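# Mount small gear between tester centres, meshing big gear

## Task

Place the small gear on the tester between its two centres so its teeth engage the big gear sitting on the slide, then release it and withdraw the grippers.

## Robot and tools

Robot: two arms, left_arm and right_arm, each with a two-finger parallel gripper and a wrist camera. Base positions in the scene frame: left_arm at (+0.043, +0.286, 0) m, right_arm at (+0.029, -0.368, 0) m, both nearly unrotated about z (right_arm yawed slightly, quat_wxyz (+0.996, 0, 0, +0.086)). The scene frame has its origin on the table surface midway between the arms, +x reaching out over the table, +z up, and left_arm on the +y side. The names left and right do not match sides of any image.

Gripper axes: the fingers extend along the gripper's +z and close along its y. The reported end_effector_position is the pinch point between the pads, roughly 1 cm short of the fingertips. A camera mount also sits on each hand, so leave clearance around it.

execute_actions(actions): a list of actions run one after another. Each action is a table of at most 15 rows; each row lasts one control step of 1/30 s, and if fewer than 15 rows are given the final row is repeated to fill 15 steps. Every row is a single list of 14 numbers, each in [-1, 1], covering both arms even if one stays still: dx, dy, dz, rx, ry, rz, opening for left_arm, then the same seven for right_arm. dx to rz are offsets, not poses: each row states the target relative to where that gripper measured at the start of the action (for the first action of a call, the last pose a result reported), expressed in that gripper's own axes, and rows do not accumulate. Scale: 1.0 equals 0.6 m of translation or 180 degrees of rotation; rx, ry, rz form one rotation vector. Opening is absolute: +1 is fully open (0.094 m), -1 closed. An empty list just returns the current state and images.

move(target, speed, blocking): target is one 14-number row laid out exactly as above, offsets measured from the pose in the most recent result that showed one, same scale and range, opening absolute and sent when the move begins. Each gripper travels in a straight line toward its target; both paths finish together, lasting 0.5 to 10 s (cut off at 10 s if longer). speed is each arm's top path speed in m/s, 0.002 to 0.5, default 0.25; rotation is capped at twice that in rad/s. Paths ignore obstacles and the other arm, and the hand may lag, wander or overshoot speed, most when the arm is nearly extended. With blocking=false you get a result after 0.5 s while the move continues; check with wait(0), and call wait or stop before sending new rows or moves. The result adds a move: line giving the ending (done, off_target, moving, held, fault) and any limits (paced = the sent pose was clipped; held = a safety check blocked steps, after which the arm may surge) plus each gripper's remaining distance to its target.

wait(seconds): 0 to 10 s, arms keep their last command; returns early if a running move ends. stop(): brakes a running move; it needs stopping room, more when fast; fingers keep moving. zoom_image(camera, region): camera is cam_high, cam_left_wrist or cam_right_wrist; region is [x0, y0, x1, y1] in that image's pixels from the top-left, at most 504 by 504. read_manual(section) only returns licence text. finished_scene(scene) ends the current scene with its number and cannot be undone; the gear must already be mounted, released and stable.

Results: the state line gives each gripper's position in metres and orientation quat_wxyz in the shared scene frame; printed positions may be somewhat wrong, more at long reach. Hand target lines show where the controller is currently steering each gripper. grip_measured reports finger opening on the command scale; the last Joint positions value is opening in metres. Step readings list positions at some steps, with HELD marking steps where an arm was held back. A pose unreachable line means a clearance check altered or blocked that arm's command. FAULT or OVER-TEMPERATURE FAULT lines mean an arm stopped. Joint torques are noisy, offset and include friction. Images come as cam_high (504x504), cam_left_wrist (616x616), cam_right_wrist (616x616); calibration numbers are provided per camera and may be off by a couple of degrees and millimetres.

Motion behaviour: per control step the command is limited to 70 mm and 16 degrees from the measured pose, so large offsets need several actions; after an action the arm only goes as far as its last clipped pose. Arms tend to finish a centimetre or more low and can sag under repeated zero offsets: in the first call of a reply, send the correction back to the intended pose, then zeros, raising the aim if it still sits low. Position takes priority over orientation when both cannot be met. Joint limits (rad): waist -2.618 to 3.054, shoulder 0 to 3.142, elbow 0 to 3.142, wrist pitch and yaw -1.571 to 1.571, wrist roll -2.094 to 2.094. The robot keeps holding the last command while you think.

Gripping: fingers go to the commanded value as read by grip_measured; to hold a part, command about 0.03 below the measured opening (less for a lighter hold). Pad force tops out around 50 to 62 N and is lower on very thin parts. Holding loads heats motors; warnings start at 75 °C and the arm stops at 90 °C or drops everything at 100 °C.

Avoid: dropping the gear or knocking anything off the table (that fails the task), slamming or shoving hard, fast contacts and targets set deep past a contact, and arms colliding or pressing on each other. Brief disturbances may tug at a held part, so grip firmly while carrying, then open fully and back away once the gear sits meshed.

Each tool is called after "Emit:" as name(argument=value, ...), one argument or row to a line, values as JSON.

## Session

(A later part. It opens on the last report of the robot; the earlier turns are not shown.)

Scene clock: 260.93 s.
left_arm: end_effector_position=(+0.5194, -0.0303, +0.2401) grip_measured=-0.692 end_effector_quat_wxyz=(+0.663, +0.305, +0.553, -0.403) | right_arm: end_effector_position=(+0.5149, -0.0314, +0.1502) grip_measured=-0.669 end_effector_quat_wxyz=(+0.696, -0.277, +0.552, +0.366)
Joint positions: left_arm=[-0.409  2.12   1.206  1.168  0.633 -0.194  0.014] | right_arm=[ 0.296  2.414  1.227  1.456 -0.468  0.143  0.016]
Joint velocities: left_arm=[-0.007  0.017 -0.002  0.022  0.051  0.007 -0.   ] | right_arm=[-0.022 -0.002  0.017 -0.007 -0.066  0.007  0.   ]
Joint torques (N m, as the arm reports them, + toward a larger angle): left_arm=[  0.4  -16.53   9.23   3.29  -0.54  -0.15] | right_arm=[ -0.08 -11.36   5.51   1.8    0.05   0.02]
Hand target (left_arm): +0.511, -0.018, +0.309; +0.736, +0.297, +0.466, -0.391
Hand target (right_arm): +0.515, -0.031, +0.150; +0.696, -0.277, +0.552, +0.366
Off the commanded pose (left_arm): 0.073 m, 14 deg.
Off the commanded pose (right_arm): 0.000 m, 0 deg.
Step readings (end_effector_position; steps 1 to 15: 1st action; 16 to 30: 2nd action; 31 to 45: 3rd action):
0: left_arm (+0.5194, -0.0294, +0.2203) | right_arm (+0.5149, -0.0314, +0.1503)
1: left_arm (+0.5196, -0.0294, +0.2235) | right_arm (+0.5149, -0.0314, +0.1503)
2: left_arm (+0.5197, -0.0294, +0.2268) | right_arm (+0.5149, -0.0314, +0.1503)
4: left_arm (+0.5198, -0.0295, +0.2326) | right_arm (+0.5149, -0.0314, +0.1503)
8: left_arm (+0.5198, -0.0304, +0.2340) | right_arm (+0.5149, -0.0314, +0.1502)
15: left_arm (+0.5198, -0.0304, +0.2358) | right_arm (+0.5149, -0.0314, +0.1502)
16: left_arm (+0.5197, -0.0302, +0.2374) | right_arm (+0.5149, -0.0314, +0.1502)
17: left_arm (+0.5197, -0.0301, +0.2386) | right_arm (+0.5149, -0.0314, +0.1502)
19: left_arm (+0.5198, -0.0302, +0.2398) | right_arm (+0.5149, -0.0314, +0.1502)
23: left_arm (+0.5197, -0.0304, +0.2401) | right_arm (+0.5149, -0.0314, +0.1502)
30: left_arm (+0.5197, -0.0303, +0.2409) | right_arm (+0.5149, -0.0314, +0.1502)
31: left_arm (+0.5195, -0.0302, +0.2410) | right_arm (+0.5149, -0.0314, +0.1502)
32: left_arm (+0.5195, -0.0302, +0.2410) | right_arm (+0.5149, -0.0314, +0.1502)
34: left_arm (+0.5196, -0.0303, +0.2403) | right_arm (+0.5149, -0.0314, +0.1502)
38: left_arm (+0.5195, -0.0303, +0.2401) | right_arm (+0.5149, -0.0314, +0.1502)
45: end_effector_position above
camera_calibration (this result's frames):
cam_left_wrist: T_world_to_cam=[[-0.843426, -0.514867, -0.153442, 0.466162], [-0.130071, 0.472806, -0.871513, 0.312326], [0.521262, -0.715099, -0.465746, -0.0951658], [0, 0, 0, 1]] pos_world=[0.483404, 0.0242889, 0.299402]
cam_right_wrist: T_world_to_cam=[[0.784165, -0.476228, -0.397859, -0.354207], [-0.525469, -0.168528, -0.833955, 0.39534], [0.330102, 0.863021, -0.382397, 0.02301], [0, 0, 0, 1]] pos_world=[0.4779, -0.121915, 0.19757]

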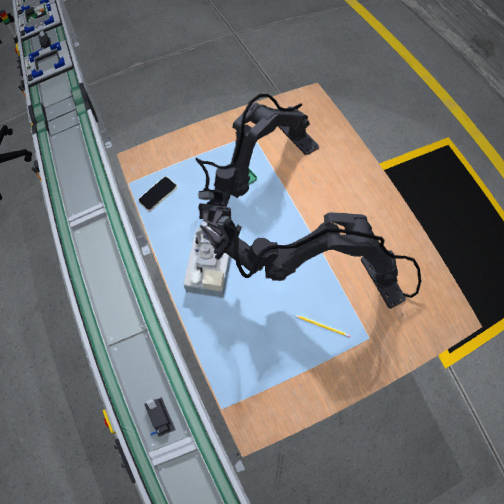

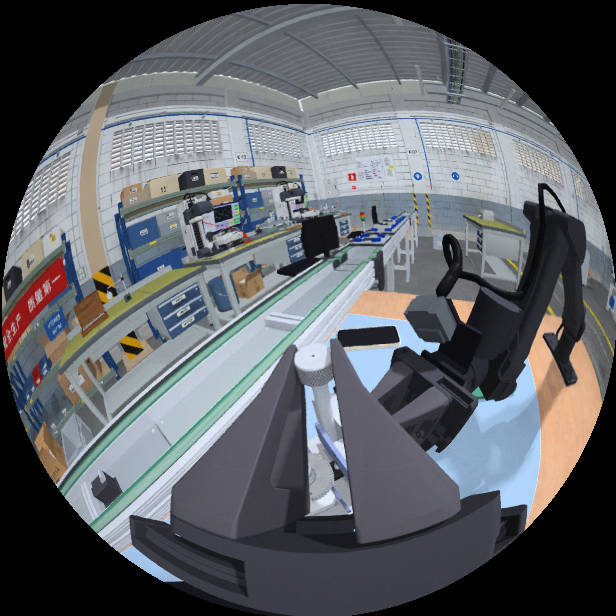

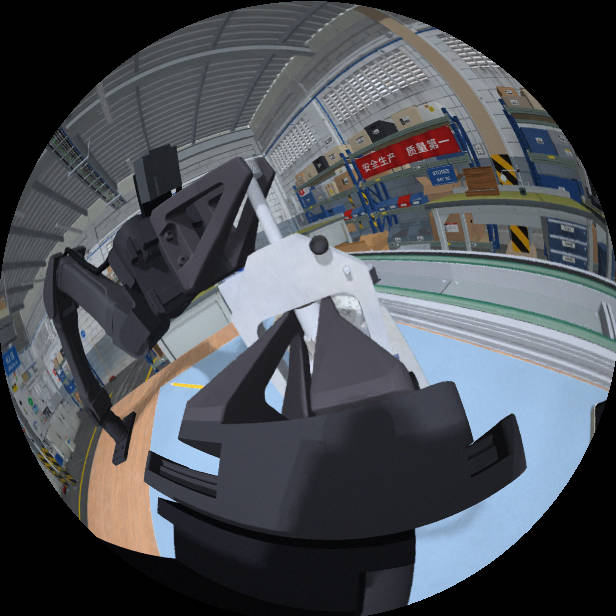

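Emit:
execute_actions(
  actions=[
    [[-0.115,0,0.02,0,-0.075,0.03,-0.75,-0.004,0.003,0.015,0,-0.008,0,-0.71]],
    [[-0.115,0,0.02,0,-0.075,0.03,-0.75,-0.004,0.004,0.018,0,-0.008,0,-0.71]],
    [[-0.115,0,0.02,0,-0.075,0.03,-0.75,-0.004,0.004,0.018,0,-0.008,0,-0.71]],
  ],
)

Scene clock: 269.47 s.
left_arm: end_effector_position=(+0.5196, -0.0296, +0.2374) grip_measured=-0.692 end_effector_quat_wxyz=(+0.687, +0.274, +0.517, -0.431) | right_arm: end_effector_position=(+0.5194, -0.0285, +0.1385) grip_measured=-0.669 end_effector_quat_wxyz=(+0.696, -0.271, +0.557, +0.363)
Joint positions: left_arm=[-0.416  2.221  1.217  1.396  0.602 -0.303  0.014] | right_arm=[ 0.303  2.455  1.252  1.465 -0.446  0.143  0.016]
Joint velocities: left_arm=[-0.002  0.012  0.002 -0.022 -0.037  0.022 -0.   ] | right_arm=[ 0.002 -0.017 -0.012  0.007 -0.051 -0.022 -0.001]
Joint torques (N m, as the arm reports them, + toward a larger angle): left_arm=[ -0.13 -15.37  10.66   2.91  -0.83  -0.21] | right_arm=[  0.97 -10.59   7.97   1.77   0.18   0.08]
Hand target (left_arm): +0.513, -0.019, +0.301; +0.751, +0.259, +0.434, -0.425
Hand target (right_arm): +0.521, -0.020, +0.144; +0.700, -0.269, +0.550, +0.368
Off the commanded pose (left_arm): 0.067 m, 12 deg.
Off the commanded pose (right_arm): 0.010 m, 1 deg.
Step readings (end_effector_position; steps 1 to 15: 1st action; 16 to 30: 2nd action; 31 to 45: 3rd action):
0: left_arm (+0.5194, -0.0302, +0.2401) | right_arm (+0.5149, -0.0314, +0.1502)
1: left_arm (+0.5196, -0.0302, +0.2394) | right_arm (+0.5150, -0.0314, +0.1495)
2: left_arm (+0.5197, -0.0302, +0.2388) | right_arm (+0.5151, -0.0315, +0.1485)
4: left_arm (+0.5198, -0.0303, +0.2362) | right_arm (+0.5155, -0.0316, +0.1448)
8: left_arm (+0.5196, -0.0302, +0.2356) | right_arm (+0.5158, -0.0316, +0.1399)
15: left_arm (+0.5196, -0.0301, +0.2356) | right_arm (+0.5159, -0.0317, +0.1399)
16: left_arm (+0.5196, -0.0300, +0.2353) | right_arm (+0.5161, -0.0315, +0.1392)
17: left_arm (+0.5197, -0.0298, +0.2349) | right_arm (+0.5165, -0.0311, +0.1388)
19: left_arm (+0.5196, -0.0300, +0.2326) | right_arm (+0.5171, -0.0301, +0.1386)
23: left_arm (+0.5195, -0.0298, +0.2337) | right_arm (+0.5172, -0.0293, +0.1384)
30: left_arm (+0.5195, -0.0298, +0.2342) | right_arm (+0.5172, -0.0293, +0.1384)
31: left_arm (+0.5195, -0.0296, +0.2343) | right_arm (+0.5174, -0.0292, +0.1382)
32: left_arm (+0.5193, -0.0297, +0.2343) | right_arm (+0.5178, -0.0288, +0.1385)
34: left_arm (+0.5195, -0.0298, +0.2358) | right_arm (+0.5192, -0.0287, +0.1385)
38: left_arm (+0.5195, -0.0298, +0.2368) | right_arm (+0.5194, -0.0285, +0.1387)
45: end_effector_position above
camera_calibration (this result's frames):
cam_left_wrist: T_world_to_cam=[[-0.841818, -0.526231, -0.120096, 0.457145], [-0.0988656, 0.369061, -0.924132, 0.302943], [0.530629, -0.766078, -0.362708, -0.126826], [0, 0, 0, 1]] pos_world=[0.482081, 0.0316011, 0.28886]
cam_right_wrist: T_world_to_cam=[[0.77352, -0.486372, -0.406335, -0.354608], [-0.535585, -0.15887, -0.829403, 0.39335], [0.338844, 0.859187, -0.383383, 0.0100811], [0, 0, 0, 1]] pos_world=[0.481553, -0.118642, 0.186021]

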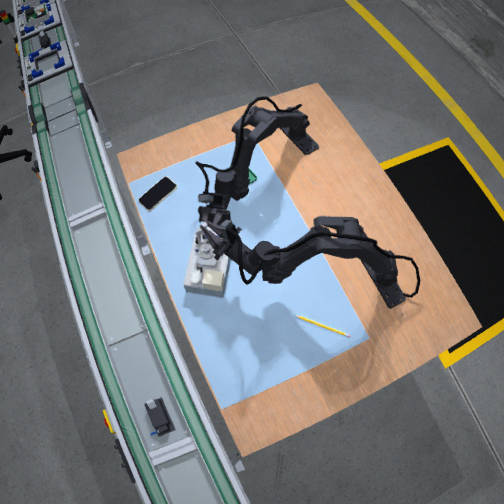

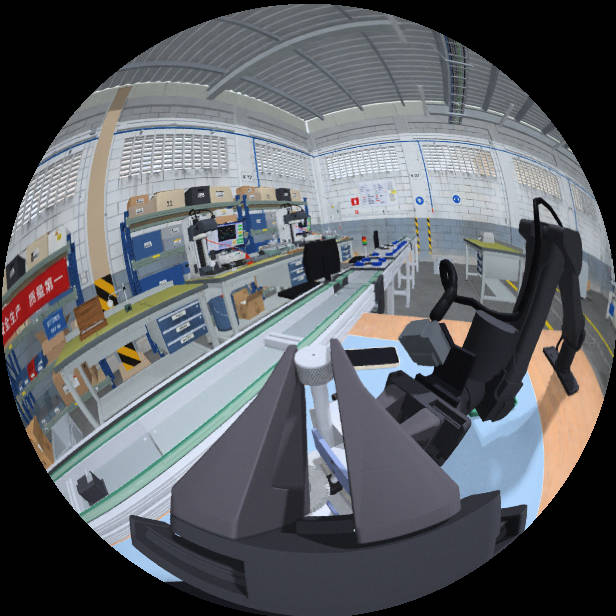

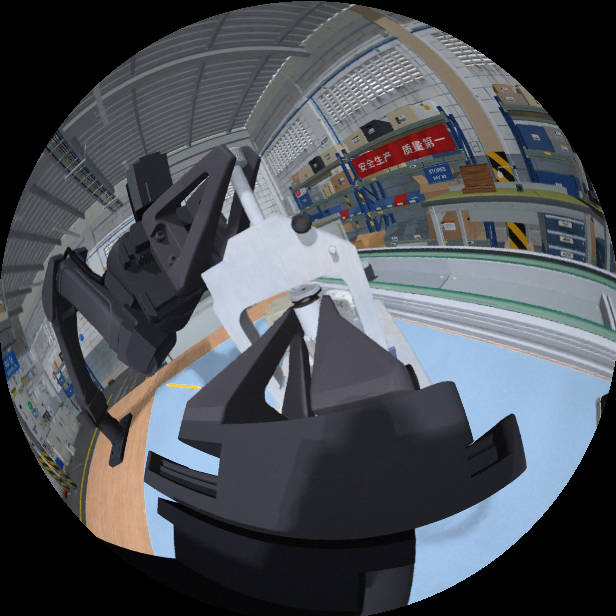

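Emit:
execute_actions(
  actions=[
    [[-0.115,-0.01,0.03,0,-0.05,0.04,-0.75,-0.035,0.006,0.014,0,-0.01,0,-0.71]],
    [[-0.115,-0.01,0.03,0,-0.05,0.04,-0.75,-0.02,0.012,0.026,0,-0.01,0,-0.71]],
  ],
)

Scene clock: 284.40 s.
left_arm: end_effector_position=(+0.5197, -0.0307, +0.2386) grip_measured=-0.692 end_effector_quat_wxyz=(+0.689, +0.285, +0.518, -0.419) | right_arm: end_effector_position=(+0.5185, -0.0235, +0.1406) grip_measured=-0.669 end_effector_quat_wxyz=(+0.694, -0.265, +0.562, +0.363)
Joint positions: left_arm=[-0.417  2.207  1.217  1.364  0.604 -0.264  0.014] | right_arm=[ 0.318  2.445  1.252  1.446 -0.421  0.147  0.016]
Joint velocities: left_arm=[-0.022  0.002 -0.007  0.007  0.022  0.037 -0.   ] | right_arm=[-0.012 -0.002 -0.007 -0.037  0.007 -0.022  0.   ]
Joint torques (N m, as the arm reports them, + toward a larger angle): left_arm=[ -1.03 -18.77   9.74   2.31  -0.79   0.12] | right_arm=[  0.86 -12.07   8.58   1.7    0.17   0.09]
Hand target (left_arm): +0.510, -0.026, +0.307; +0.751, +0.277, +0.443, -0.404
Hand target (right_arm): +0.521, -0.016, +0.157; +0.704, -0.263, +0.548, +0.368
Off the commanded pose (left_arm): 0.071 m, 11 deg.
Off the commanded pose (right_arm): 0.019 m, 2 deg.
Step readings (end_effector_position; steps 1 to 15: 1st action; 16 to 30: 2nd action):
0: left_arm (+0.5195, -0.0296, +0.2375) | right_arm (+0.5194, -0.0285, +0.1385)
1: left_arm (+0.5194, -0.0301, +0.2376) | right_arm (+0.5195, -0.0286, +0.1393)
2: left_arm (+0.5197, -0.0302, +0.2379) | right_arm (+0.5196, -0.0286, +0.1398)
4: left_arm (+0.5197, -0.0303, +0.2379) | right_arm (+0.5198, -0.0286, +0.1412)
8: left_arm (+0.5197, -0.0304, +0.2380) | right_arm (+0.5200, -0.0287, +0.1426)
15: left_arm (+0.5197, -0.0304, +0.2379) | right_arm (+0.5203, -0.0286, +0.1417)
16: left_arm (+0.5198, -0.0304, +0.2381) | right_arm (+0.5204, -0.0282, +0.1413)
17: left_arm (+0.5197, -0.0306, +0.2382) | right_arm (+0.5204, -0.0277, +0.1409)
19: left_arm (+0.5197, -0.0307, +0.2384) | right_arm (+0.5192, -0.0251, +0.1405)
23: left_arm (+0.5197, -0.0307, +0.2386) | right_arm (+0.5183, -0.0233, +0.1406)
30: end_effector_position above
camera_calibration (this result's frames):
cam_left_wrist: T_world_to_cam=[[-0.835181, -0.529944, -0.147074, 0.45968], [-0.0877291, 0.392367, -0.915615, 0.297311], [0.542932, -0.751802, -0.37419, -0.13058], [0, 0, 0, 1]] pos_world=[0.480895, 0.0287797, 0.290968]
cam_right_wrist: T_world_to_cam=[[0.764145, -0.49106, -0.418262, -0.344198], [-0.547826, -0.151726, -0.822719, 0.400979], [0.340543, 0.857811, -0.384956, 0.0061619], [0, 0, 0, 1]] pos_world=[0.480586, -0.113469, 0.1883]

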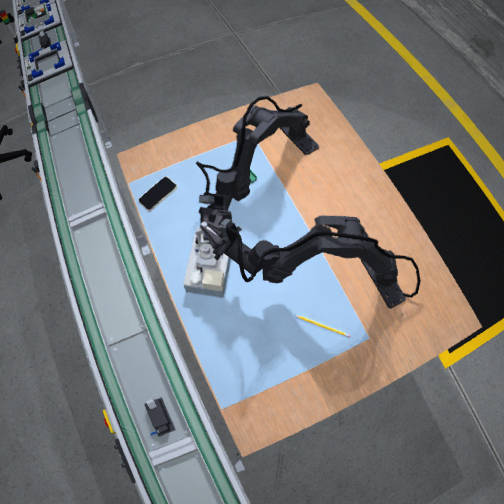

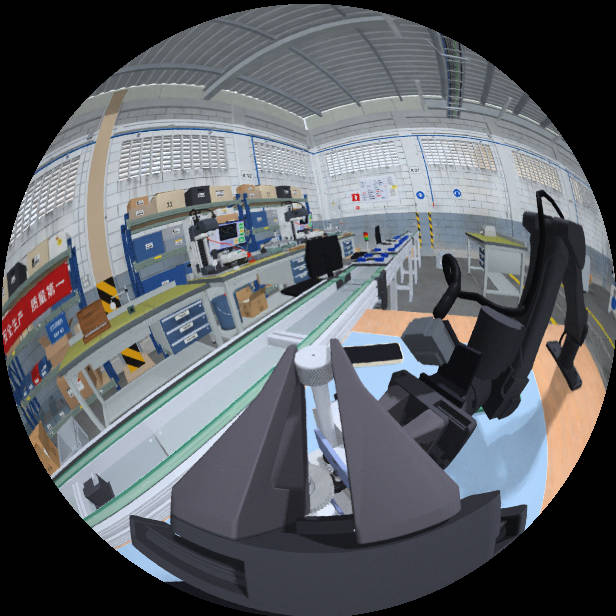

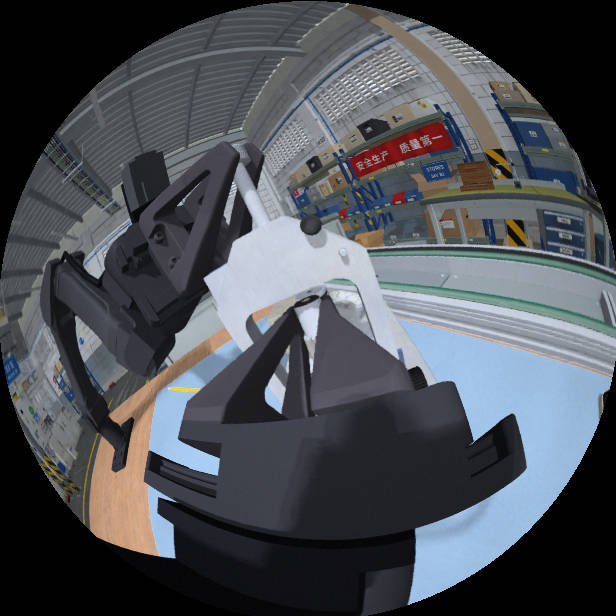

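Emit:
execute_actions(
  actions=[
    [[-0.08,-0.01,0.02,0,-0.035,0.03,-0.75,-0.025,0.005,0.018,0,-0.01,0,-0.71]],
    [[-0.05,0,0.01,0,-0.02,0.02,-0.75,-0.025,0.005,0.018,0,-0.01,0,-0.71]],
    [[-0.02,0,0,0,0,0,-0.75,-0.025,0.005,0.018,0,-0.01,0,-0.71]],
    [[-0.01,0,0,0,0,0,-0.75,-0.025,0.005,0.018,0,-0.01,0,-0.71]],
  ],
)

Emit:
zoom_image(
  camera="cam_right_wrist",
  region=[220, 200, 400, 380],
)

Scene clock: 295.37 s.
left_arm: end_effector_position=(+0.5197, -0.0306, +0.2308) grip_measured=-0.692 end_effector_quat_wxyz=(+0.671, +0.297, +0.532, -0.422) | right_arm: end_effector_position=(+0.5226, -0.0265, +0.1401) grip_measured=-0.669 end_effector_quat_wxyz=(+0.696, -0.253, +0.568, +0.358)
Joint positions: left_arm=[-0.407  2.196  1.215  1.309  0.644 -0.254  0.014] | right_arm=[ 0.318  2.445  1.252  1.441 -0.393  0.154  0.016]
Joint velocities: left_arm=[ 0.007 -0.017  0.012  0.051 -0.051 -0.007  0.   ] | right_arm=[ 0.002 -0.002  0.002 -0.007  0.081  0.051 -0.   ]
Joint torques (N m, as the arm reports them, + toward a larger angle): left_arm=[  0.06 -14.59   5.9    1.29  -0.14   0.01] | right_arm=[  0.92 -12.79   7.61   1.69   0.18   0.09]
Hand target (left_arm): +0.519, -0.029, +0.237; +0.673, +0.296, +0.531, -0.422
Hand target (right_arm): +0.524, -0.020, +0.158; +0.705, -0.250, +0.556, +0.363
Off the commanded pose (left_arm): 0.007 m, 0 deg.
Off the commanded pose (right_arm): 0.019 m, 2 deg.
Step readings (end_effector_position; steps 1 to 15: 1st action; 16 to 30: 2nd action; 31 to 45: 3rd action; 46 to 60: 4th action):
0: left_arm (+0.5197, -0.0307, +0.2386) | right_arm (+0.5185, -0.0235, +0.1406)
1: left_arm (+0.5197, -0.0309, +0.2381) | right_arm (+0.5187, -0.0236, +0.1407)
2: left_arm (+0.5197, -0.0310, +0.2378) | right_arm (+0.5189, -0.0238, +0.1407)
4: left_arm (+0.5196, -0.0311, +0.2376) | right_arm (+0.5192, -0.0240, +0.1407)
8: left_arm (+0.5198, -0.0310, +0.2373) | right_arm (+0.5197, -0.0244, +0.1408)
15: left_arm (+0.5197, -0.0310, +0.2372) | right_arm (+0.5199, -0.0246, +0.1408)
16: left_arm (+0.5199, -0.0308, +0.2363) | right_arm (+0.5200, -0.0247, +0.1408)
17: left_arm (+0.5199, -0.0306, +0.2352) | right_arm (+0.5202, -0.0249, +0.1408)
19: left_arm (+0.5197, -0.0308, +0.2346) | right_arm (+0.5207, -0.0251, +0.1406)
23: left_arm (+0.5197, -0.0308, +0.2346) | right_arm (+0.5210, -0.0253, +0.1404)
30: left_arm (+0.5197, -0.0308, +0.2346) | right_arm (+0.5210, -0.0254, +0.1404)
31: left_arm (+0.5197, -0.0307, +0.2332) | right_arm (+0.5212, -0.0255, +0.1404)
32: left_arm (+0.5196, -0.0305, +0.2330) | right_arm (+0.5214, -0.0256, +0.1403)
34: left_arm (+0.5197, -0.0306, +0.2323) | right_arm (+0.5217, -0.0258, +0.1402)
38: left_arm (+0.5196, -0.0306, +0.2318) | right_arm (+0.5218, -0.0259, +0.1402)
45: left_arm (+0.5197, -0.0306, +0.2316) | right_arm (+0.5218, -0.0259, +0.1402)
46: left_arm (+0.5197, -0.0306, +0.2312) | right_arm (+0.5219, -0.0260, +0.1402)
47: left_arm (+0.5197, -0.0306, +0.2308) | right_arm (+0.5221, -0.0261, +0.1402)
49: left_arm (+0.5197, -0.0306, +0.2308) | right_arm (+0.5223, -0.0263, +0.1401)
53: left_arm (+0.5197, -0.0306, +0.2308) | right_arm (+0.5225, -0.0264, +0.1402)
60: end_effector_position above
camera_calibration (this result's frames):
cam_left_wrist: T_world_to_cam=[[-0.851885, -0.504435, -0.140841, 0.466553], [-0.104582, 0.427348, -0.898018, 0.295885], [0.51318, -0.750279, -0.416806, -0.10806], [0, 0, 0, 1]] pos_world=[0.483848, 0.0278251, 0.28638]
cam_right_wrist: T_world_to_cam=[[0.746126, -0.50683, -0.431763, -0.338114], [-0.561713, -0.131019, -0.816892, 0.409282], [0.357456, 0.852032, -0.38245, -0.00219761], [0, 0, 0, 1]] pos_world=[0.48296, -0.11587, 0.187514]

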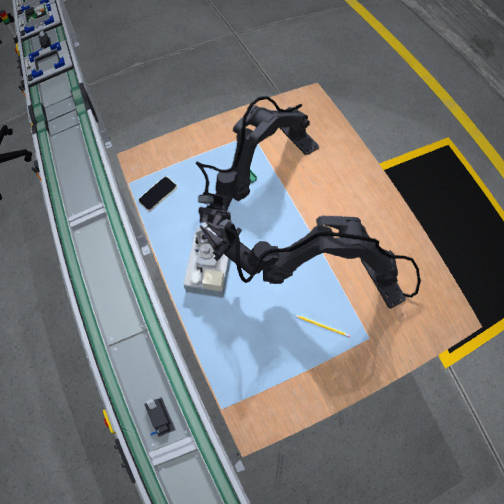

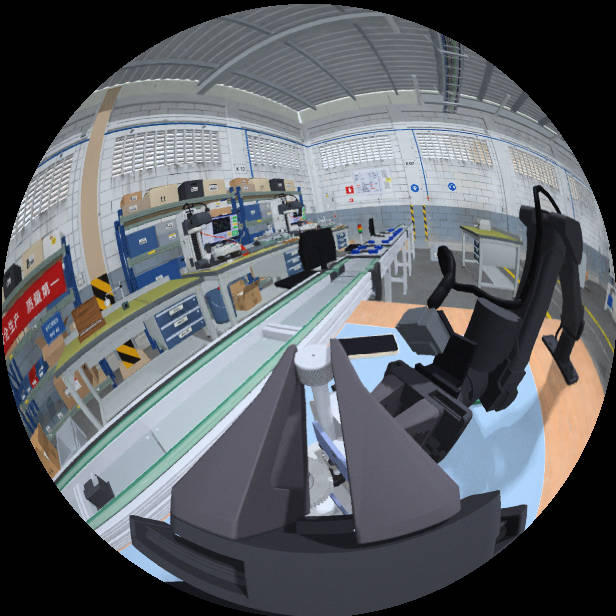

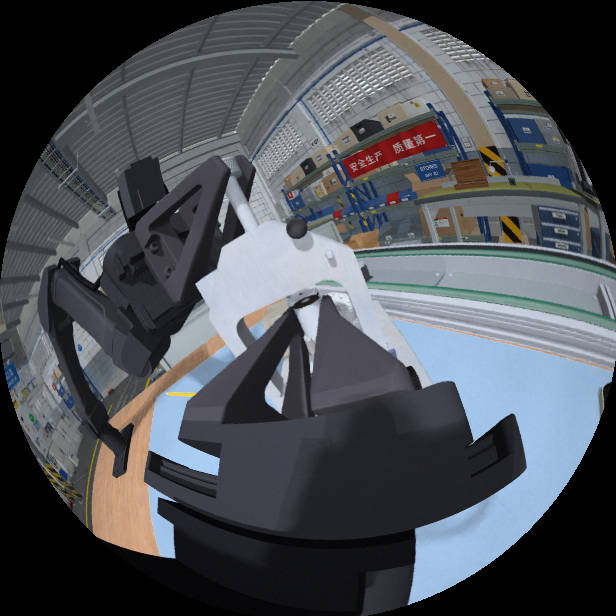

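Region (220, 200, 400, 380) of cam_right_wrist's 616x616 image, scaled by 2.800, with more detail than that image has.

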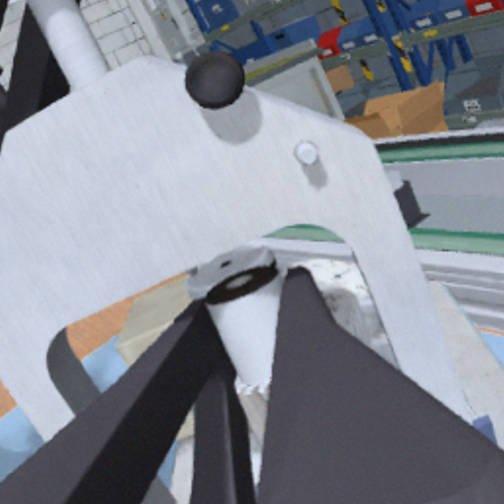

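Emit:
move(
  target=[0,0,0,0,0,0,0.2,0,0,0,0,0,0,-0.71],
)

Emit:
move(
  target=[-0.04,0.03,-0.21,0,0.07,0.03,-1,0,0,0,0,0,0,-0.71],
  speed=0.12,
)

Emit:
move(
  target=[0.19,0,0,0,0,0,-1,0,0,0,0,0,0,-0.71],
  speed=0.12,
)

Emit:
zoom_image(
  camera="cam_left_wrist",
  region=[240, 100, 440, 300],
)

Scene clock: 312.73 s.
left_arm: end_effector_position=(+0.5197, -0.0304, +0.2310) grip_measured=+0.198 end_effector_quat_wxyz=(+0.672, +0.297, +0.532, -0.422) | right_arm: end_effector_position=(+0.5229, -0.0268, +0.1399) grip_measured=-0.669 end_effector_quat_wxyz=(+0.697, -0.252, +0.569, +0.358)
Joint positions: left_arm=[-0.406  2.196  1.215  1.31   0.644 -0.253  0.056] | right_arm=[ 0.318  2.445  1.252  1.441 -0.391  0.154  0.016]
Joint velocities: left_arm=[-0.007  0.002 -0.002 -0.022 -0.007  0.051 -0.001] | right_arm=[ 0.012  0.022  0.007 -0.022 -0.022  0.022 -0.   ]
Joint torques (N m, as the arm reports them, + toward a larger angle): left_arm=[ -0.03 -12.94   6.13   1.43  -0.13   0.  ] | right_arm=[  0.09 -11.56   5.55   1.83   0.03   0.02]
Hand target (left_arm): +0.520, -0.031, +0.231; +0.671, +0.297, +0.532, -0.422
Hand target (right_arm): +0.523, -0.027, +0.140; +0.696, -0.253, +0.568, +0.358
Off the commanded pose (left_arm): 0.000 m, 0 deg.
Off the commanded pose (right_arm): 0.000 m, 0 deg.
move: done
camera_calibration (this result's frames):
cam_left_wrist: T_world_to_cam=[[-0.851449, -0.504882, -0.141879, 0.466733], [-0.103549, 0.427057, -0.898276, 0.295521], [0.514114, -0.750144, -0.415897, -0.10852], [0, 0, 0, 1]] pos_world=[0.483792, 0.0280351, 0.286546]
cam_right_wrist: T_world_to_cam=[[0.744595, -0.508424, -0.432532, -0.33769], [-0.562767, -0.12966, -0.816383, 0.409852], [0.358987, 0.851289, -0.382669, -0.00295885], [0, 0, 0, 1]] pos_world=[0.483156, -0.116029, 0.187403]

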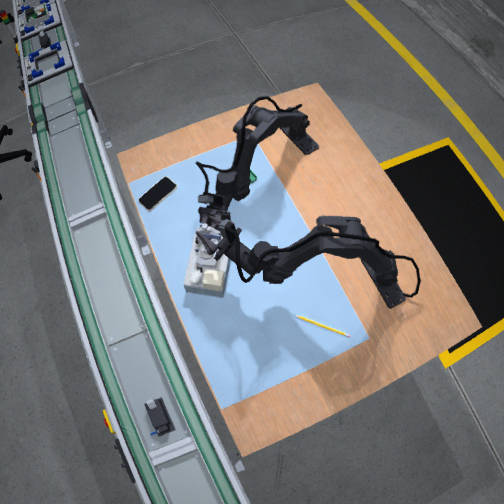

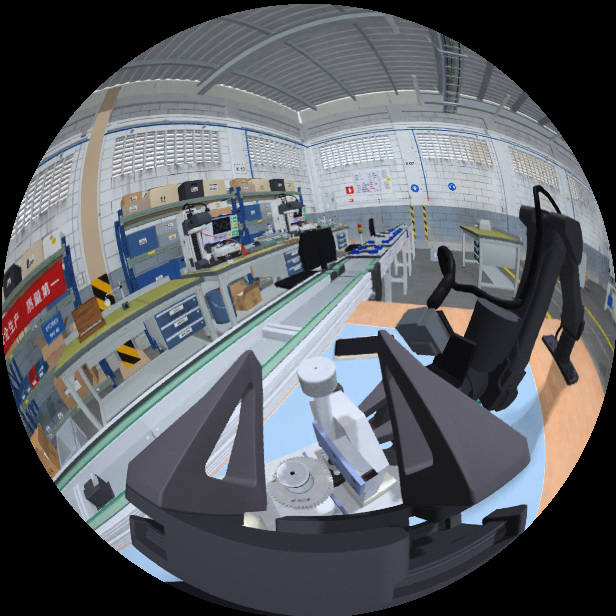

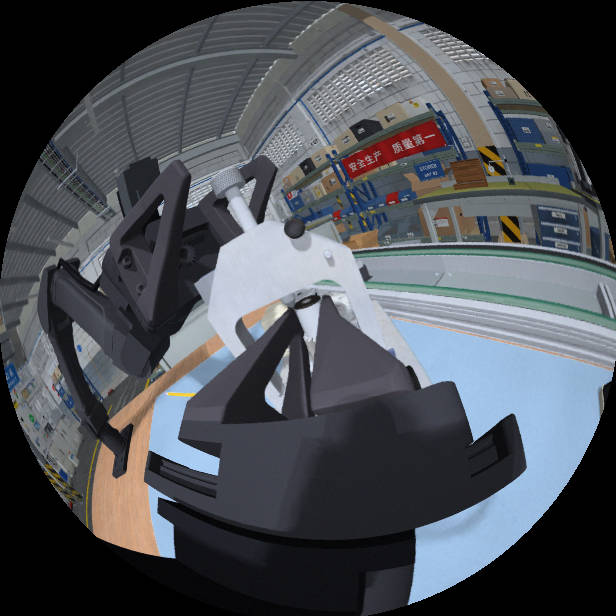

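Scene clock: 314.33 s.
left_arm: end_effector_position=(+0.4492, +0.0238, +0.2363) grip_measured=-0.685 end_effector_quat_wxyz=(+0.624, +0.416, +0.533, -0.392) | right_arm: end_effector_position=(+0.4807, +0.0033, +0.1525) grip_measured=-0.671 end_effector_quat_wxyz=(+0.690, -0.320, +0.509, +0.403)
Joint positions: left_arm=[-0.278  1.859  0.927  1.079  0.949 -0.018  0.015] | right_arm=[ 0.358  2.445  1.239  1.534 -0.535  0.14   0.015]
Joint velocities: left_arm=[-0.007 -0.017  0.002  0.051 -0.037  0.022 -0.   ] | right_arm=[-0.002 -0.002 -0.002 -0.007 -0.022 -0.007 -0.001]
Joint torques (N m, as the arm reports them, + toward a larger angle): left_arm=[ 10.2  -12.5    1.45   1.04  -0.31  -0.12] | right_arm=[ -3.03 -11.73   4.16   0.97   1.63   0.13]
Hand target (left_arm): +0.473, +0.085, +0.221; +0.631, +0.362, +0.587, -0.356
Hand target (right_arm): +0.517, -0.031, +0.139; +0.698, -0.254, +0.565, +0.359
Off the commanded pose (left_arm): 0.074 m, 10 deg.
Off the commanded pose (right_arm): 0.053 m, 12 deg.
move: off_target (left_arm, right_arm); limits=paced
camera_calibration (this result's frames):
cam_left_wrist: T_world_to_cam=[[-0.891186, -0.344629, -0.294988, 0.485115], [0.0197298, 0.620211, -0.784187, 0.182928], [0.453208, -0.704677, -0.545924, 0.0276367], [0, 0, 0, 1]] pos_world=[0.416194, 0.073206, 0.30164]
cam_right_wrist: T_world_to_cam=[[0.861342, -0.368541, -0.349669, -0.354724], [-0.446661, -0.221448, -0.866865, 0.352396], [0.242041, 0.90285, -0.355355, 0.0432754], [0, 0, 0, 1]] pos_world=[0.452465, -0.0917641, 0.196822]

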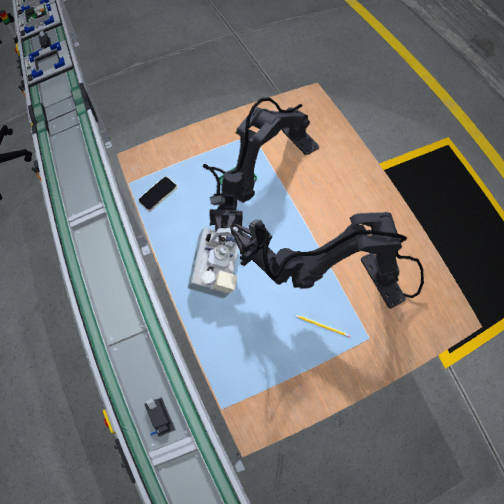

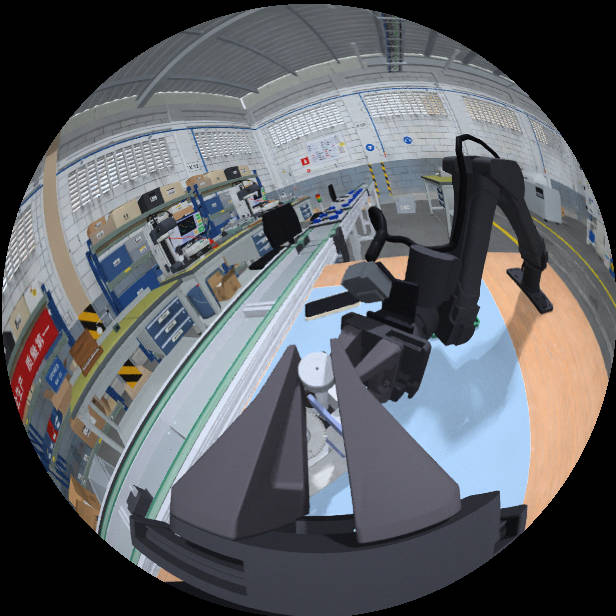

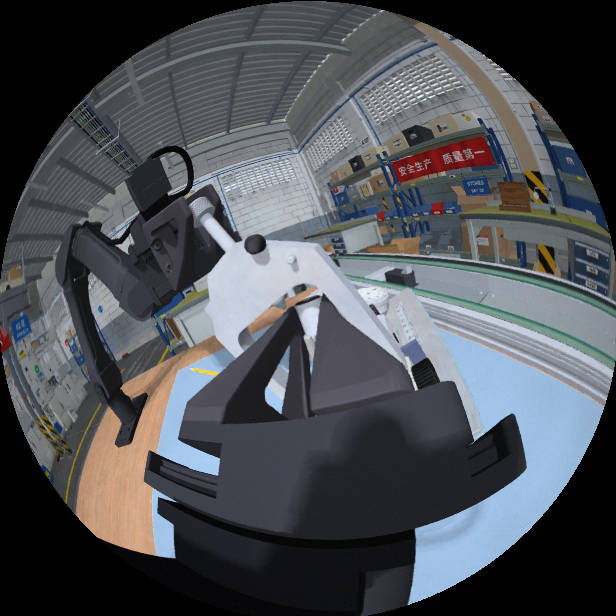

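Scene clock: 315.53 s.
left_arm: end_effector_position=(+0.4584, +0.0126, +0.2305) grip_measured=-0.686 end_effector_quat_wxyz=(+0.708, +0.399, +0.449, -0.372) | right_arm: end_effector_position=(+0.4863, -0.0011, +0.1520) grip_measured=-0.673 end_effector_quat_wxyz=(+0.694, -0.311, +0.515, +0.396)
Joint positions: left_arm=[-0.318  2.09   0.955  1.571  0.852 -0.095  0.015] | right_arm=[ 0.352  2.445  1.239  1.529 -0.515  0.14   0.015]
Joint velocities: left_arm=[ 0.017  0.017 -0.017  0.007 -0.007 -0.095 -0.   ] | right_arm=[ 0.007 -0.007 -0.002  0.051  0.007  0.022 -0.   ]
Joint torques (N m, as the arm reports them, + toward a larger angle): left_arm=[ 2.39 -3.14  0.5  -0.13  0.92  0.36] | right_arm=[  0.43 -11.46   5.34   1.79  -0.14   0.01]
Hand target (left_arm): +0.456, +0.019, +0.152; +0.627, +0.410, +0.528, -0.400
Hand target (right_arm): +0.481, +0.003, +0.152; +0.690, -0.320, +0.509, +0.403
Off the commanded pose (left_arm): 0.107 m, 14 deg; position clipped at the last step of the last action.
Off the commanded pose (right_arm): 0.007 m, 2 deg.
move: off_target (left_arm); limits=paced
camera_calibration (this result's frames):
cam_left_wrist: T_world_to_cam=[[-0.806074, -0.426423, -0.410376, 0.476283], [0.158843, 0.512088, -0.844118, 0.136506], [0.5701, -0.745606, -0.345046, -0.0869706], [0, 0, 0, 1]] pos_world=[0.411818, 0.0683492, 0.280674]
cam_right_wrist: T_world_to_cam=[[0.849181, -0.389205, -0.356946, -0.354358], [-0.458346, -0.207442, -0.864226, 0.3588], [0.262316, 0.897489, -0.354546, 0.0357627], [0, 0, 0, 1]] pos_world=[0.455987, -0.0955843, 0.196277]

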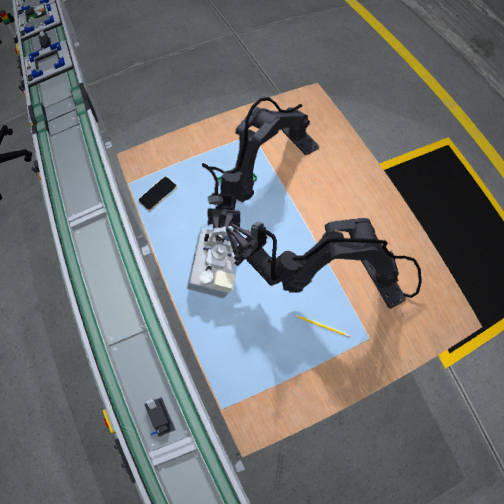

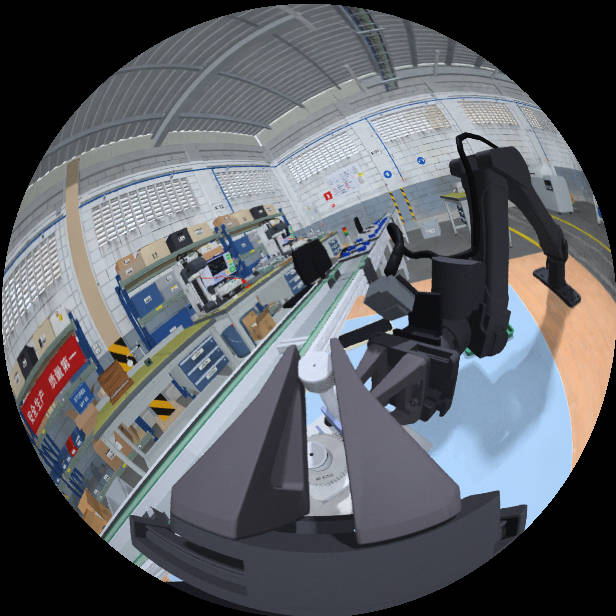

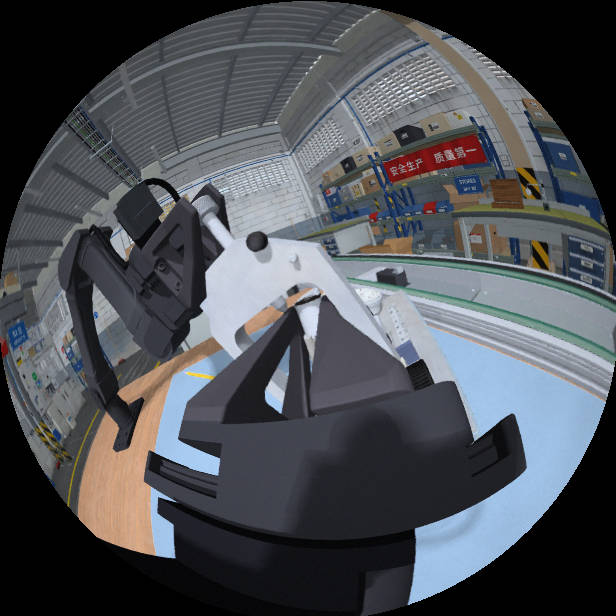

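Region (240, 100, 440, 300) of cam_left_wrist's 616x616 image, scaled by 2.520, with more detail than that image has.

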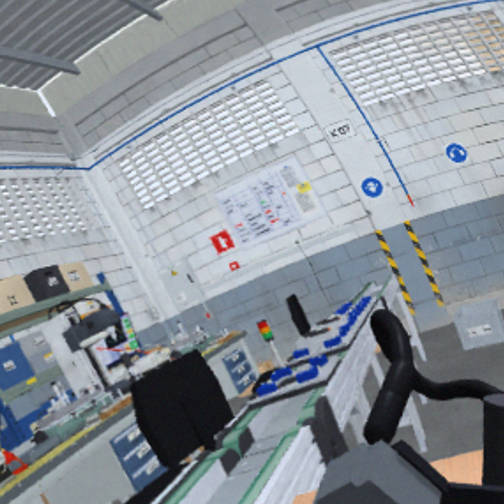

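Emit:
move(
  target=[0,0,0,0,0,0,-0.75,-0.03,0,-0.12,0,0,0,-0.71],
  speed=0.05,
)

Emit:
move(
  target=[0.045,0.058,0.097,0,0.06,-0.06,-0.75,0,0,0,0,0,0,-0.71],
  speed=0.04,
)

Emit:
move(
  target=[0,0,0,0,0,0,0.2,0,0,0,0,0,0,-0.71],
)

Scene clock: 324.83 s.
left_arm: end_effector_position=(+0.4667, +0.0065, +0.2278) grip_measured=-0.686 end_effector_quat_wxyz=(+0.700, +0.376, +0.474, -0.379) | right_arm: end_effector_position=(+0.4524, -0.0605, +0.1415) grip_measured=-0.673 end_effector_quat_wxyz=(+0.660, -0.327, +0.556, +0.386)
Joint positions: left_arm=[-0.339  2.09   0.967  1.515  0.795 -0.114  0.015] | right_arm=[ 0.254  2.264  0.922  1.552 -0.625  0.122  0.015]
Joint velocities: left_arm=[-0.007  0.017 -0.002 -0.037  0.037 -0.11   0.   ] | right_arm=[-0.012 -0.012 -0.002  0.007 -0.081 -0.051 -0.001]
Joint torques (N m, as the arm reports them, + toward a larger angle): left_arm=[  1.45 -11.46   4.36   1.84   0.5    0.27] | right_arm=[ -0.59 -11.97   3.25   1.82  -0.02  -0.09]
Hand target (left_arm): +0.459, +0.012, +0.230; +0.707, +0.399, +0.450, -0.371
Hand target (right_arm): +0.449, -0.065, +0.149; +0.665, -0.331, +0.551, +0.382
Off the commanded pose (left_arm): 0.011 m, 4 deg.
Off the commanded pose (right_arm): 0.010 m, 6 deg.
joint sent to its limit (right arm) — the command would take joint 4 (wrist pitch) past its upper limit, so that joint was sent only as far as its limit.
move: off_target (left_arm, right_arm)
camera_calibration (this result's frames):
cam_left_wrist: T_world_to_cam=[[-0.819778, -0.453016, -0.350344, 0.472169], [0.0896871, 0.502654, -0.859823, 0.171934], [0.565615, -0.736285, -0.371434, -0.0891516], [0, 0, 0, 1]] pos_world=[0.422079, 0.0618362, 0.28014]
cam_right_wrist: T_world_to_cam=[[0.824293, -0.417588, -0.38231, -0.339337], [-0.517385, -0.281396, -0.808164, 0.336113], [0.229899, 0.863966, -0.448006, 0.120113], [0, 0, 0, 1]] pos_world=[0.425999, -0.150896, 0.195714]

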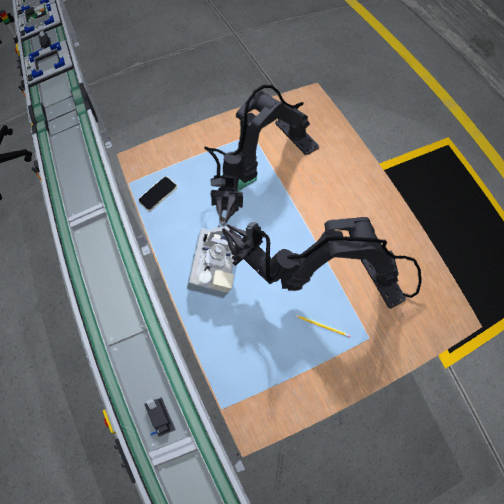

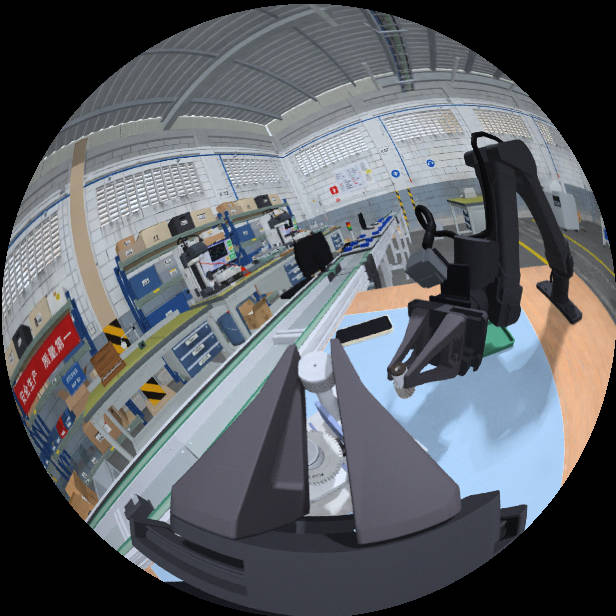

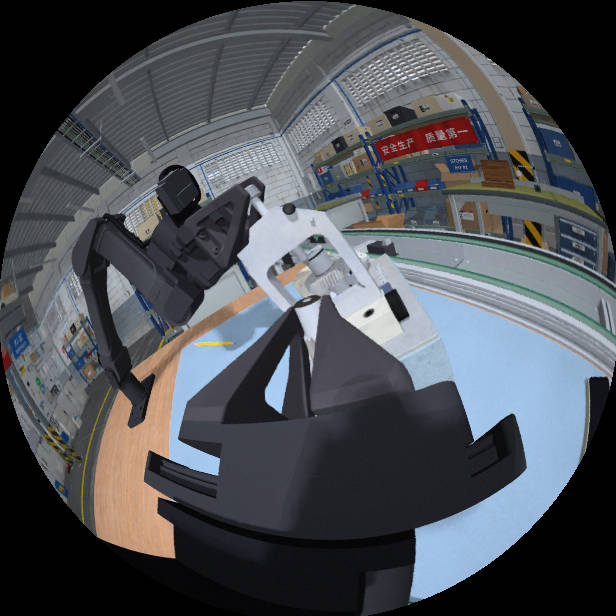

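Scene clock: 328.40 s.
left_arm: end_effector_position=(+0.5192, -0.0300, +0.2227) grip_measured=-0.686 end_effector_quat_wxyz=(+0.617, +0.367, +0.566, -0.404) | right_arm: end_effector_position=(+0.4524, -0.0605, +0.1415) grip_measured=-0.673 end_effector_quat_wxyz=(+0.660, -0.327, +0.556, +0.386)
Joint positions: left_arm=[-0.372  2.117  1.259  0.984  0.786 -0.095  0.015] | right_arm=[ 0.254  2.264  0.922  1.552 -0.625  0.122  0.015]
Joint velocities: left_arm=[-0.002  0.002  0.002  0.081  0.081 -0.022 -0.001] | right_arm=[-0.002  0.002 -0.002  0.037  0.007 -0.066 -0.001]
Joint torques (N m, as the arm reports them, + toward a larger angle): left_arm=[ -0.58 -11.18   9.84   1.12  -0.25  -0.03] | right_arm=[ 0.02 -9.62  4.81  1.79  0.05  0.  ]
Hand target (left_arm): +0.526, -0.035, +0.224; +0.614, +0.363, +0.572, -0.404
Hand target (right_arm): +0.452, -0.061, +0.141; +0.660, -0.327, +0.556, +0.386
Off the commanded pose (left_arm): 0.009 m, 1 deg.
Off the commanded pose (right_arm): 0.000 m, 0 deg.
move: done
camera_calibration (this result's frames):
cam_left_wrist: T_world_to_cam=[[-0.892276, -0.409017, -0.191176, 0.500391], [-0.0947541, 0.583648, -0.806459, 0.26755], [0.441435, -0.701469, -0.559532, -0.0402046], [0, 0, 0, 1]] pos_world=[0.489586, 0.0203113, 0.288935]
cam_right_wrist: T_world_to_cam=[[0.824293, -0.417588, -0.38231, -0.339337], [-0.517385, -0.281396, -0.808164, 0.336113], [0.229899, 0.863966, -0.448006, 0.120113], [0, 0, 0, 1]] pos_world=[0.425999, -0.150896, 0.195714]

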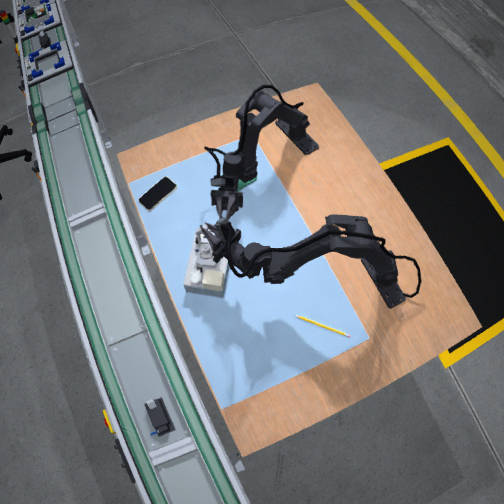

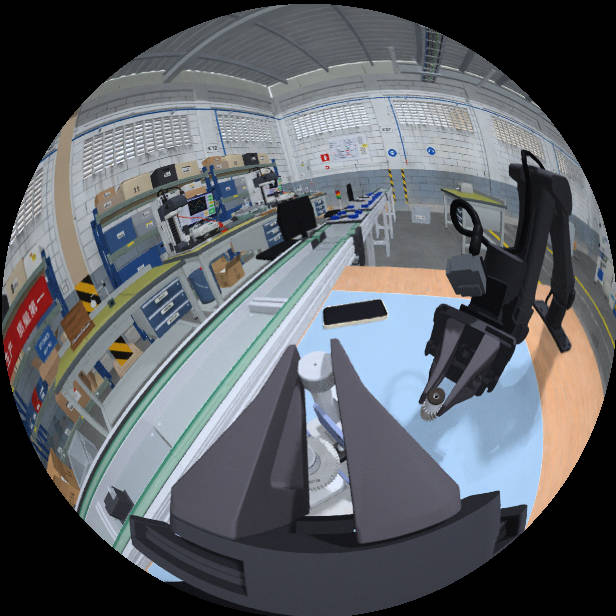

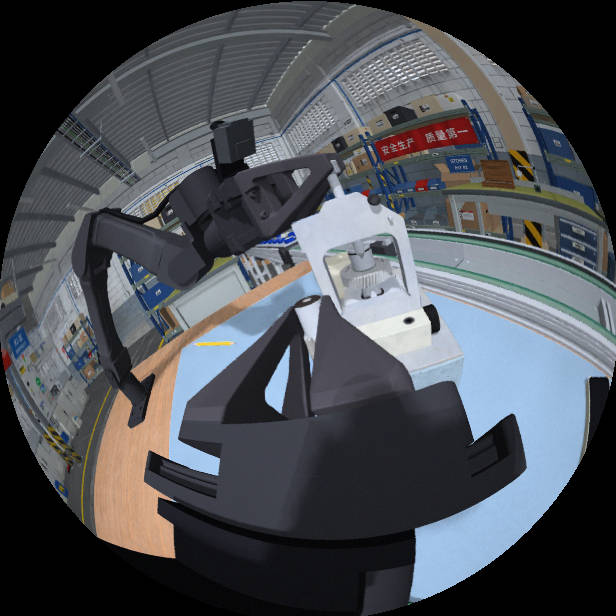

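Scene clock: 328.90 s.
left_arm: end_effector_position=(+0.5192, -0.0299, +0.2228) grip_measured=+0.198 end_effector_quat_wxyz=(+0.617, +0.367, +0.566, -0.404) | right_arm: end_effector_position=(+0.4524, -0.0605, +0.1415) grip_measured=-0.673 end_effector_quat_wxyz=(+0.660, -0.327, +0.556, +0.386)
Joint positions: left_arm=[-0.372  2.117  1.259  0.985  0.786 -0.094  0.056] | right_arm=[ 0.254  2.264  0.922  1.552 -0.625  0.122  0.015]
Joint velocities: left_arm=[ 0.002  0.007 -0.002  0.007 -0.037 -0.007 -0.001] | right_arm=[-0.012 -0.027 -0.002  0.095 -0.125  0.022 -0.001]
Joint torques (N m, as the arm reports them, + toward a larger angle): left_arm=[ -0.12 -12.85   6.53   1.5   -0.09   0.02] | right_arm=[-0.01 -9.64  4.73  1.79  0.09  0.03]
Hand target (left_arm): +0.519, -0.030, +0.223; +0.617, +0.367, +0.566, -0.404
Hand target (right_arm): +0.452, -0.061, +0.141; +0.660, -0.327, +0.556, +0.386
Off the commanded pose (left_arm): 0.000 m, 0 deg.
Off the commanded pose (right_arm): 0.000 m, 0 deg.
move: done
camera_calibration (this result's frames):
cam_left_wrist: T_world_to_cam=[[-0.892123, -0.409038, -0.191845, 0.500581], [-0.0941942, 0.583695, -0.806491, 0.267235], [0.441865, -0.701418, -0.559257, -0.0403609], [0, 0, 0, 1]] pos_world=[0.489586, 0.0204632, 0.288985]
cam_right_wrist: T_world_to_cam=[[0.824293, -0.417588, -0.38231, -0.339337], [-0.517385, -0.281396, -0.808164, 0.336113], [0.229899, 0.863966, -0.448006, 0.120113], [0, 0, 0, 1]] pos_world=[0.425999, -0.150896, 0.195714]

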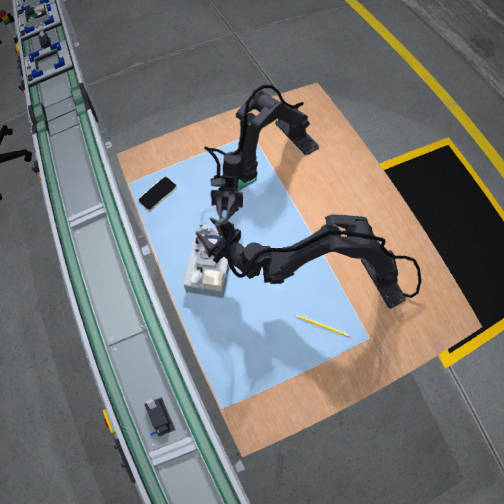

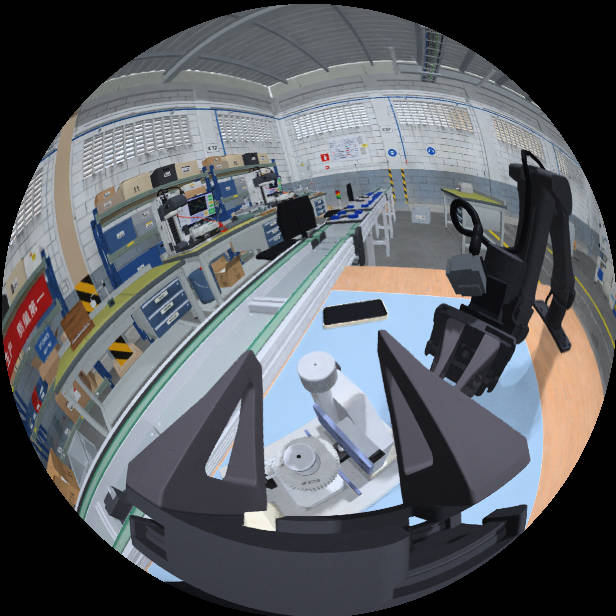

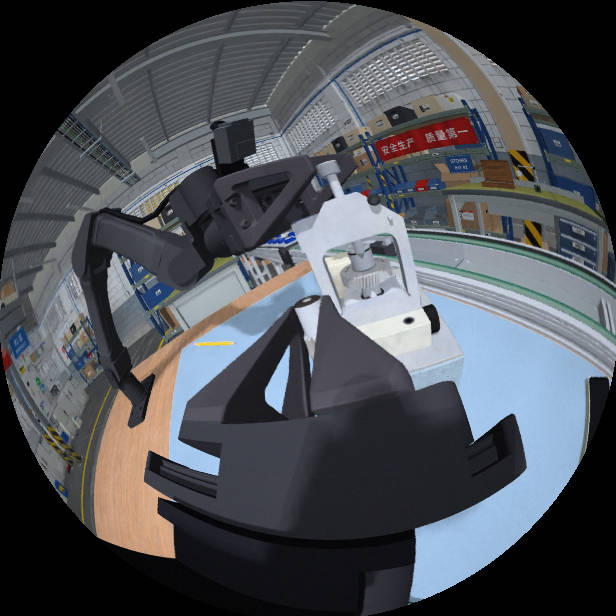

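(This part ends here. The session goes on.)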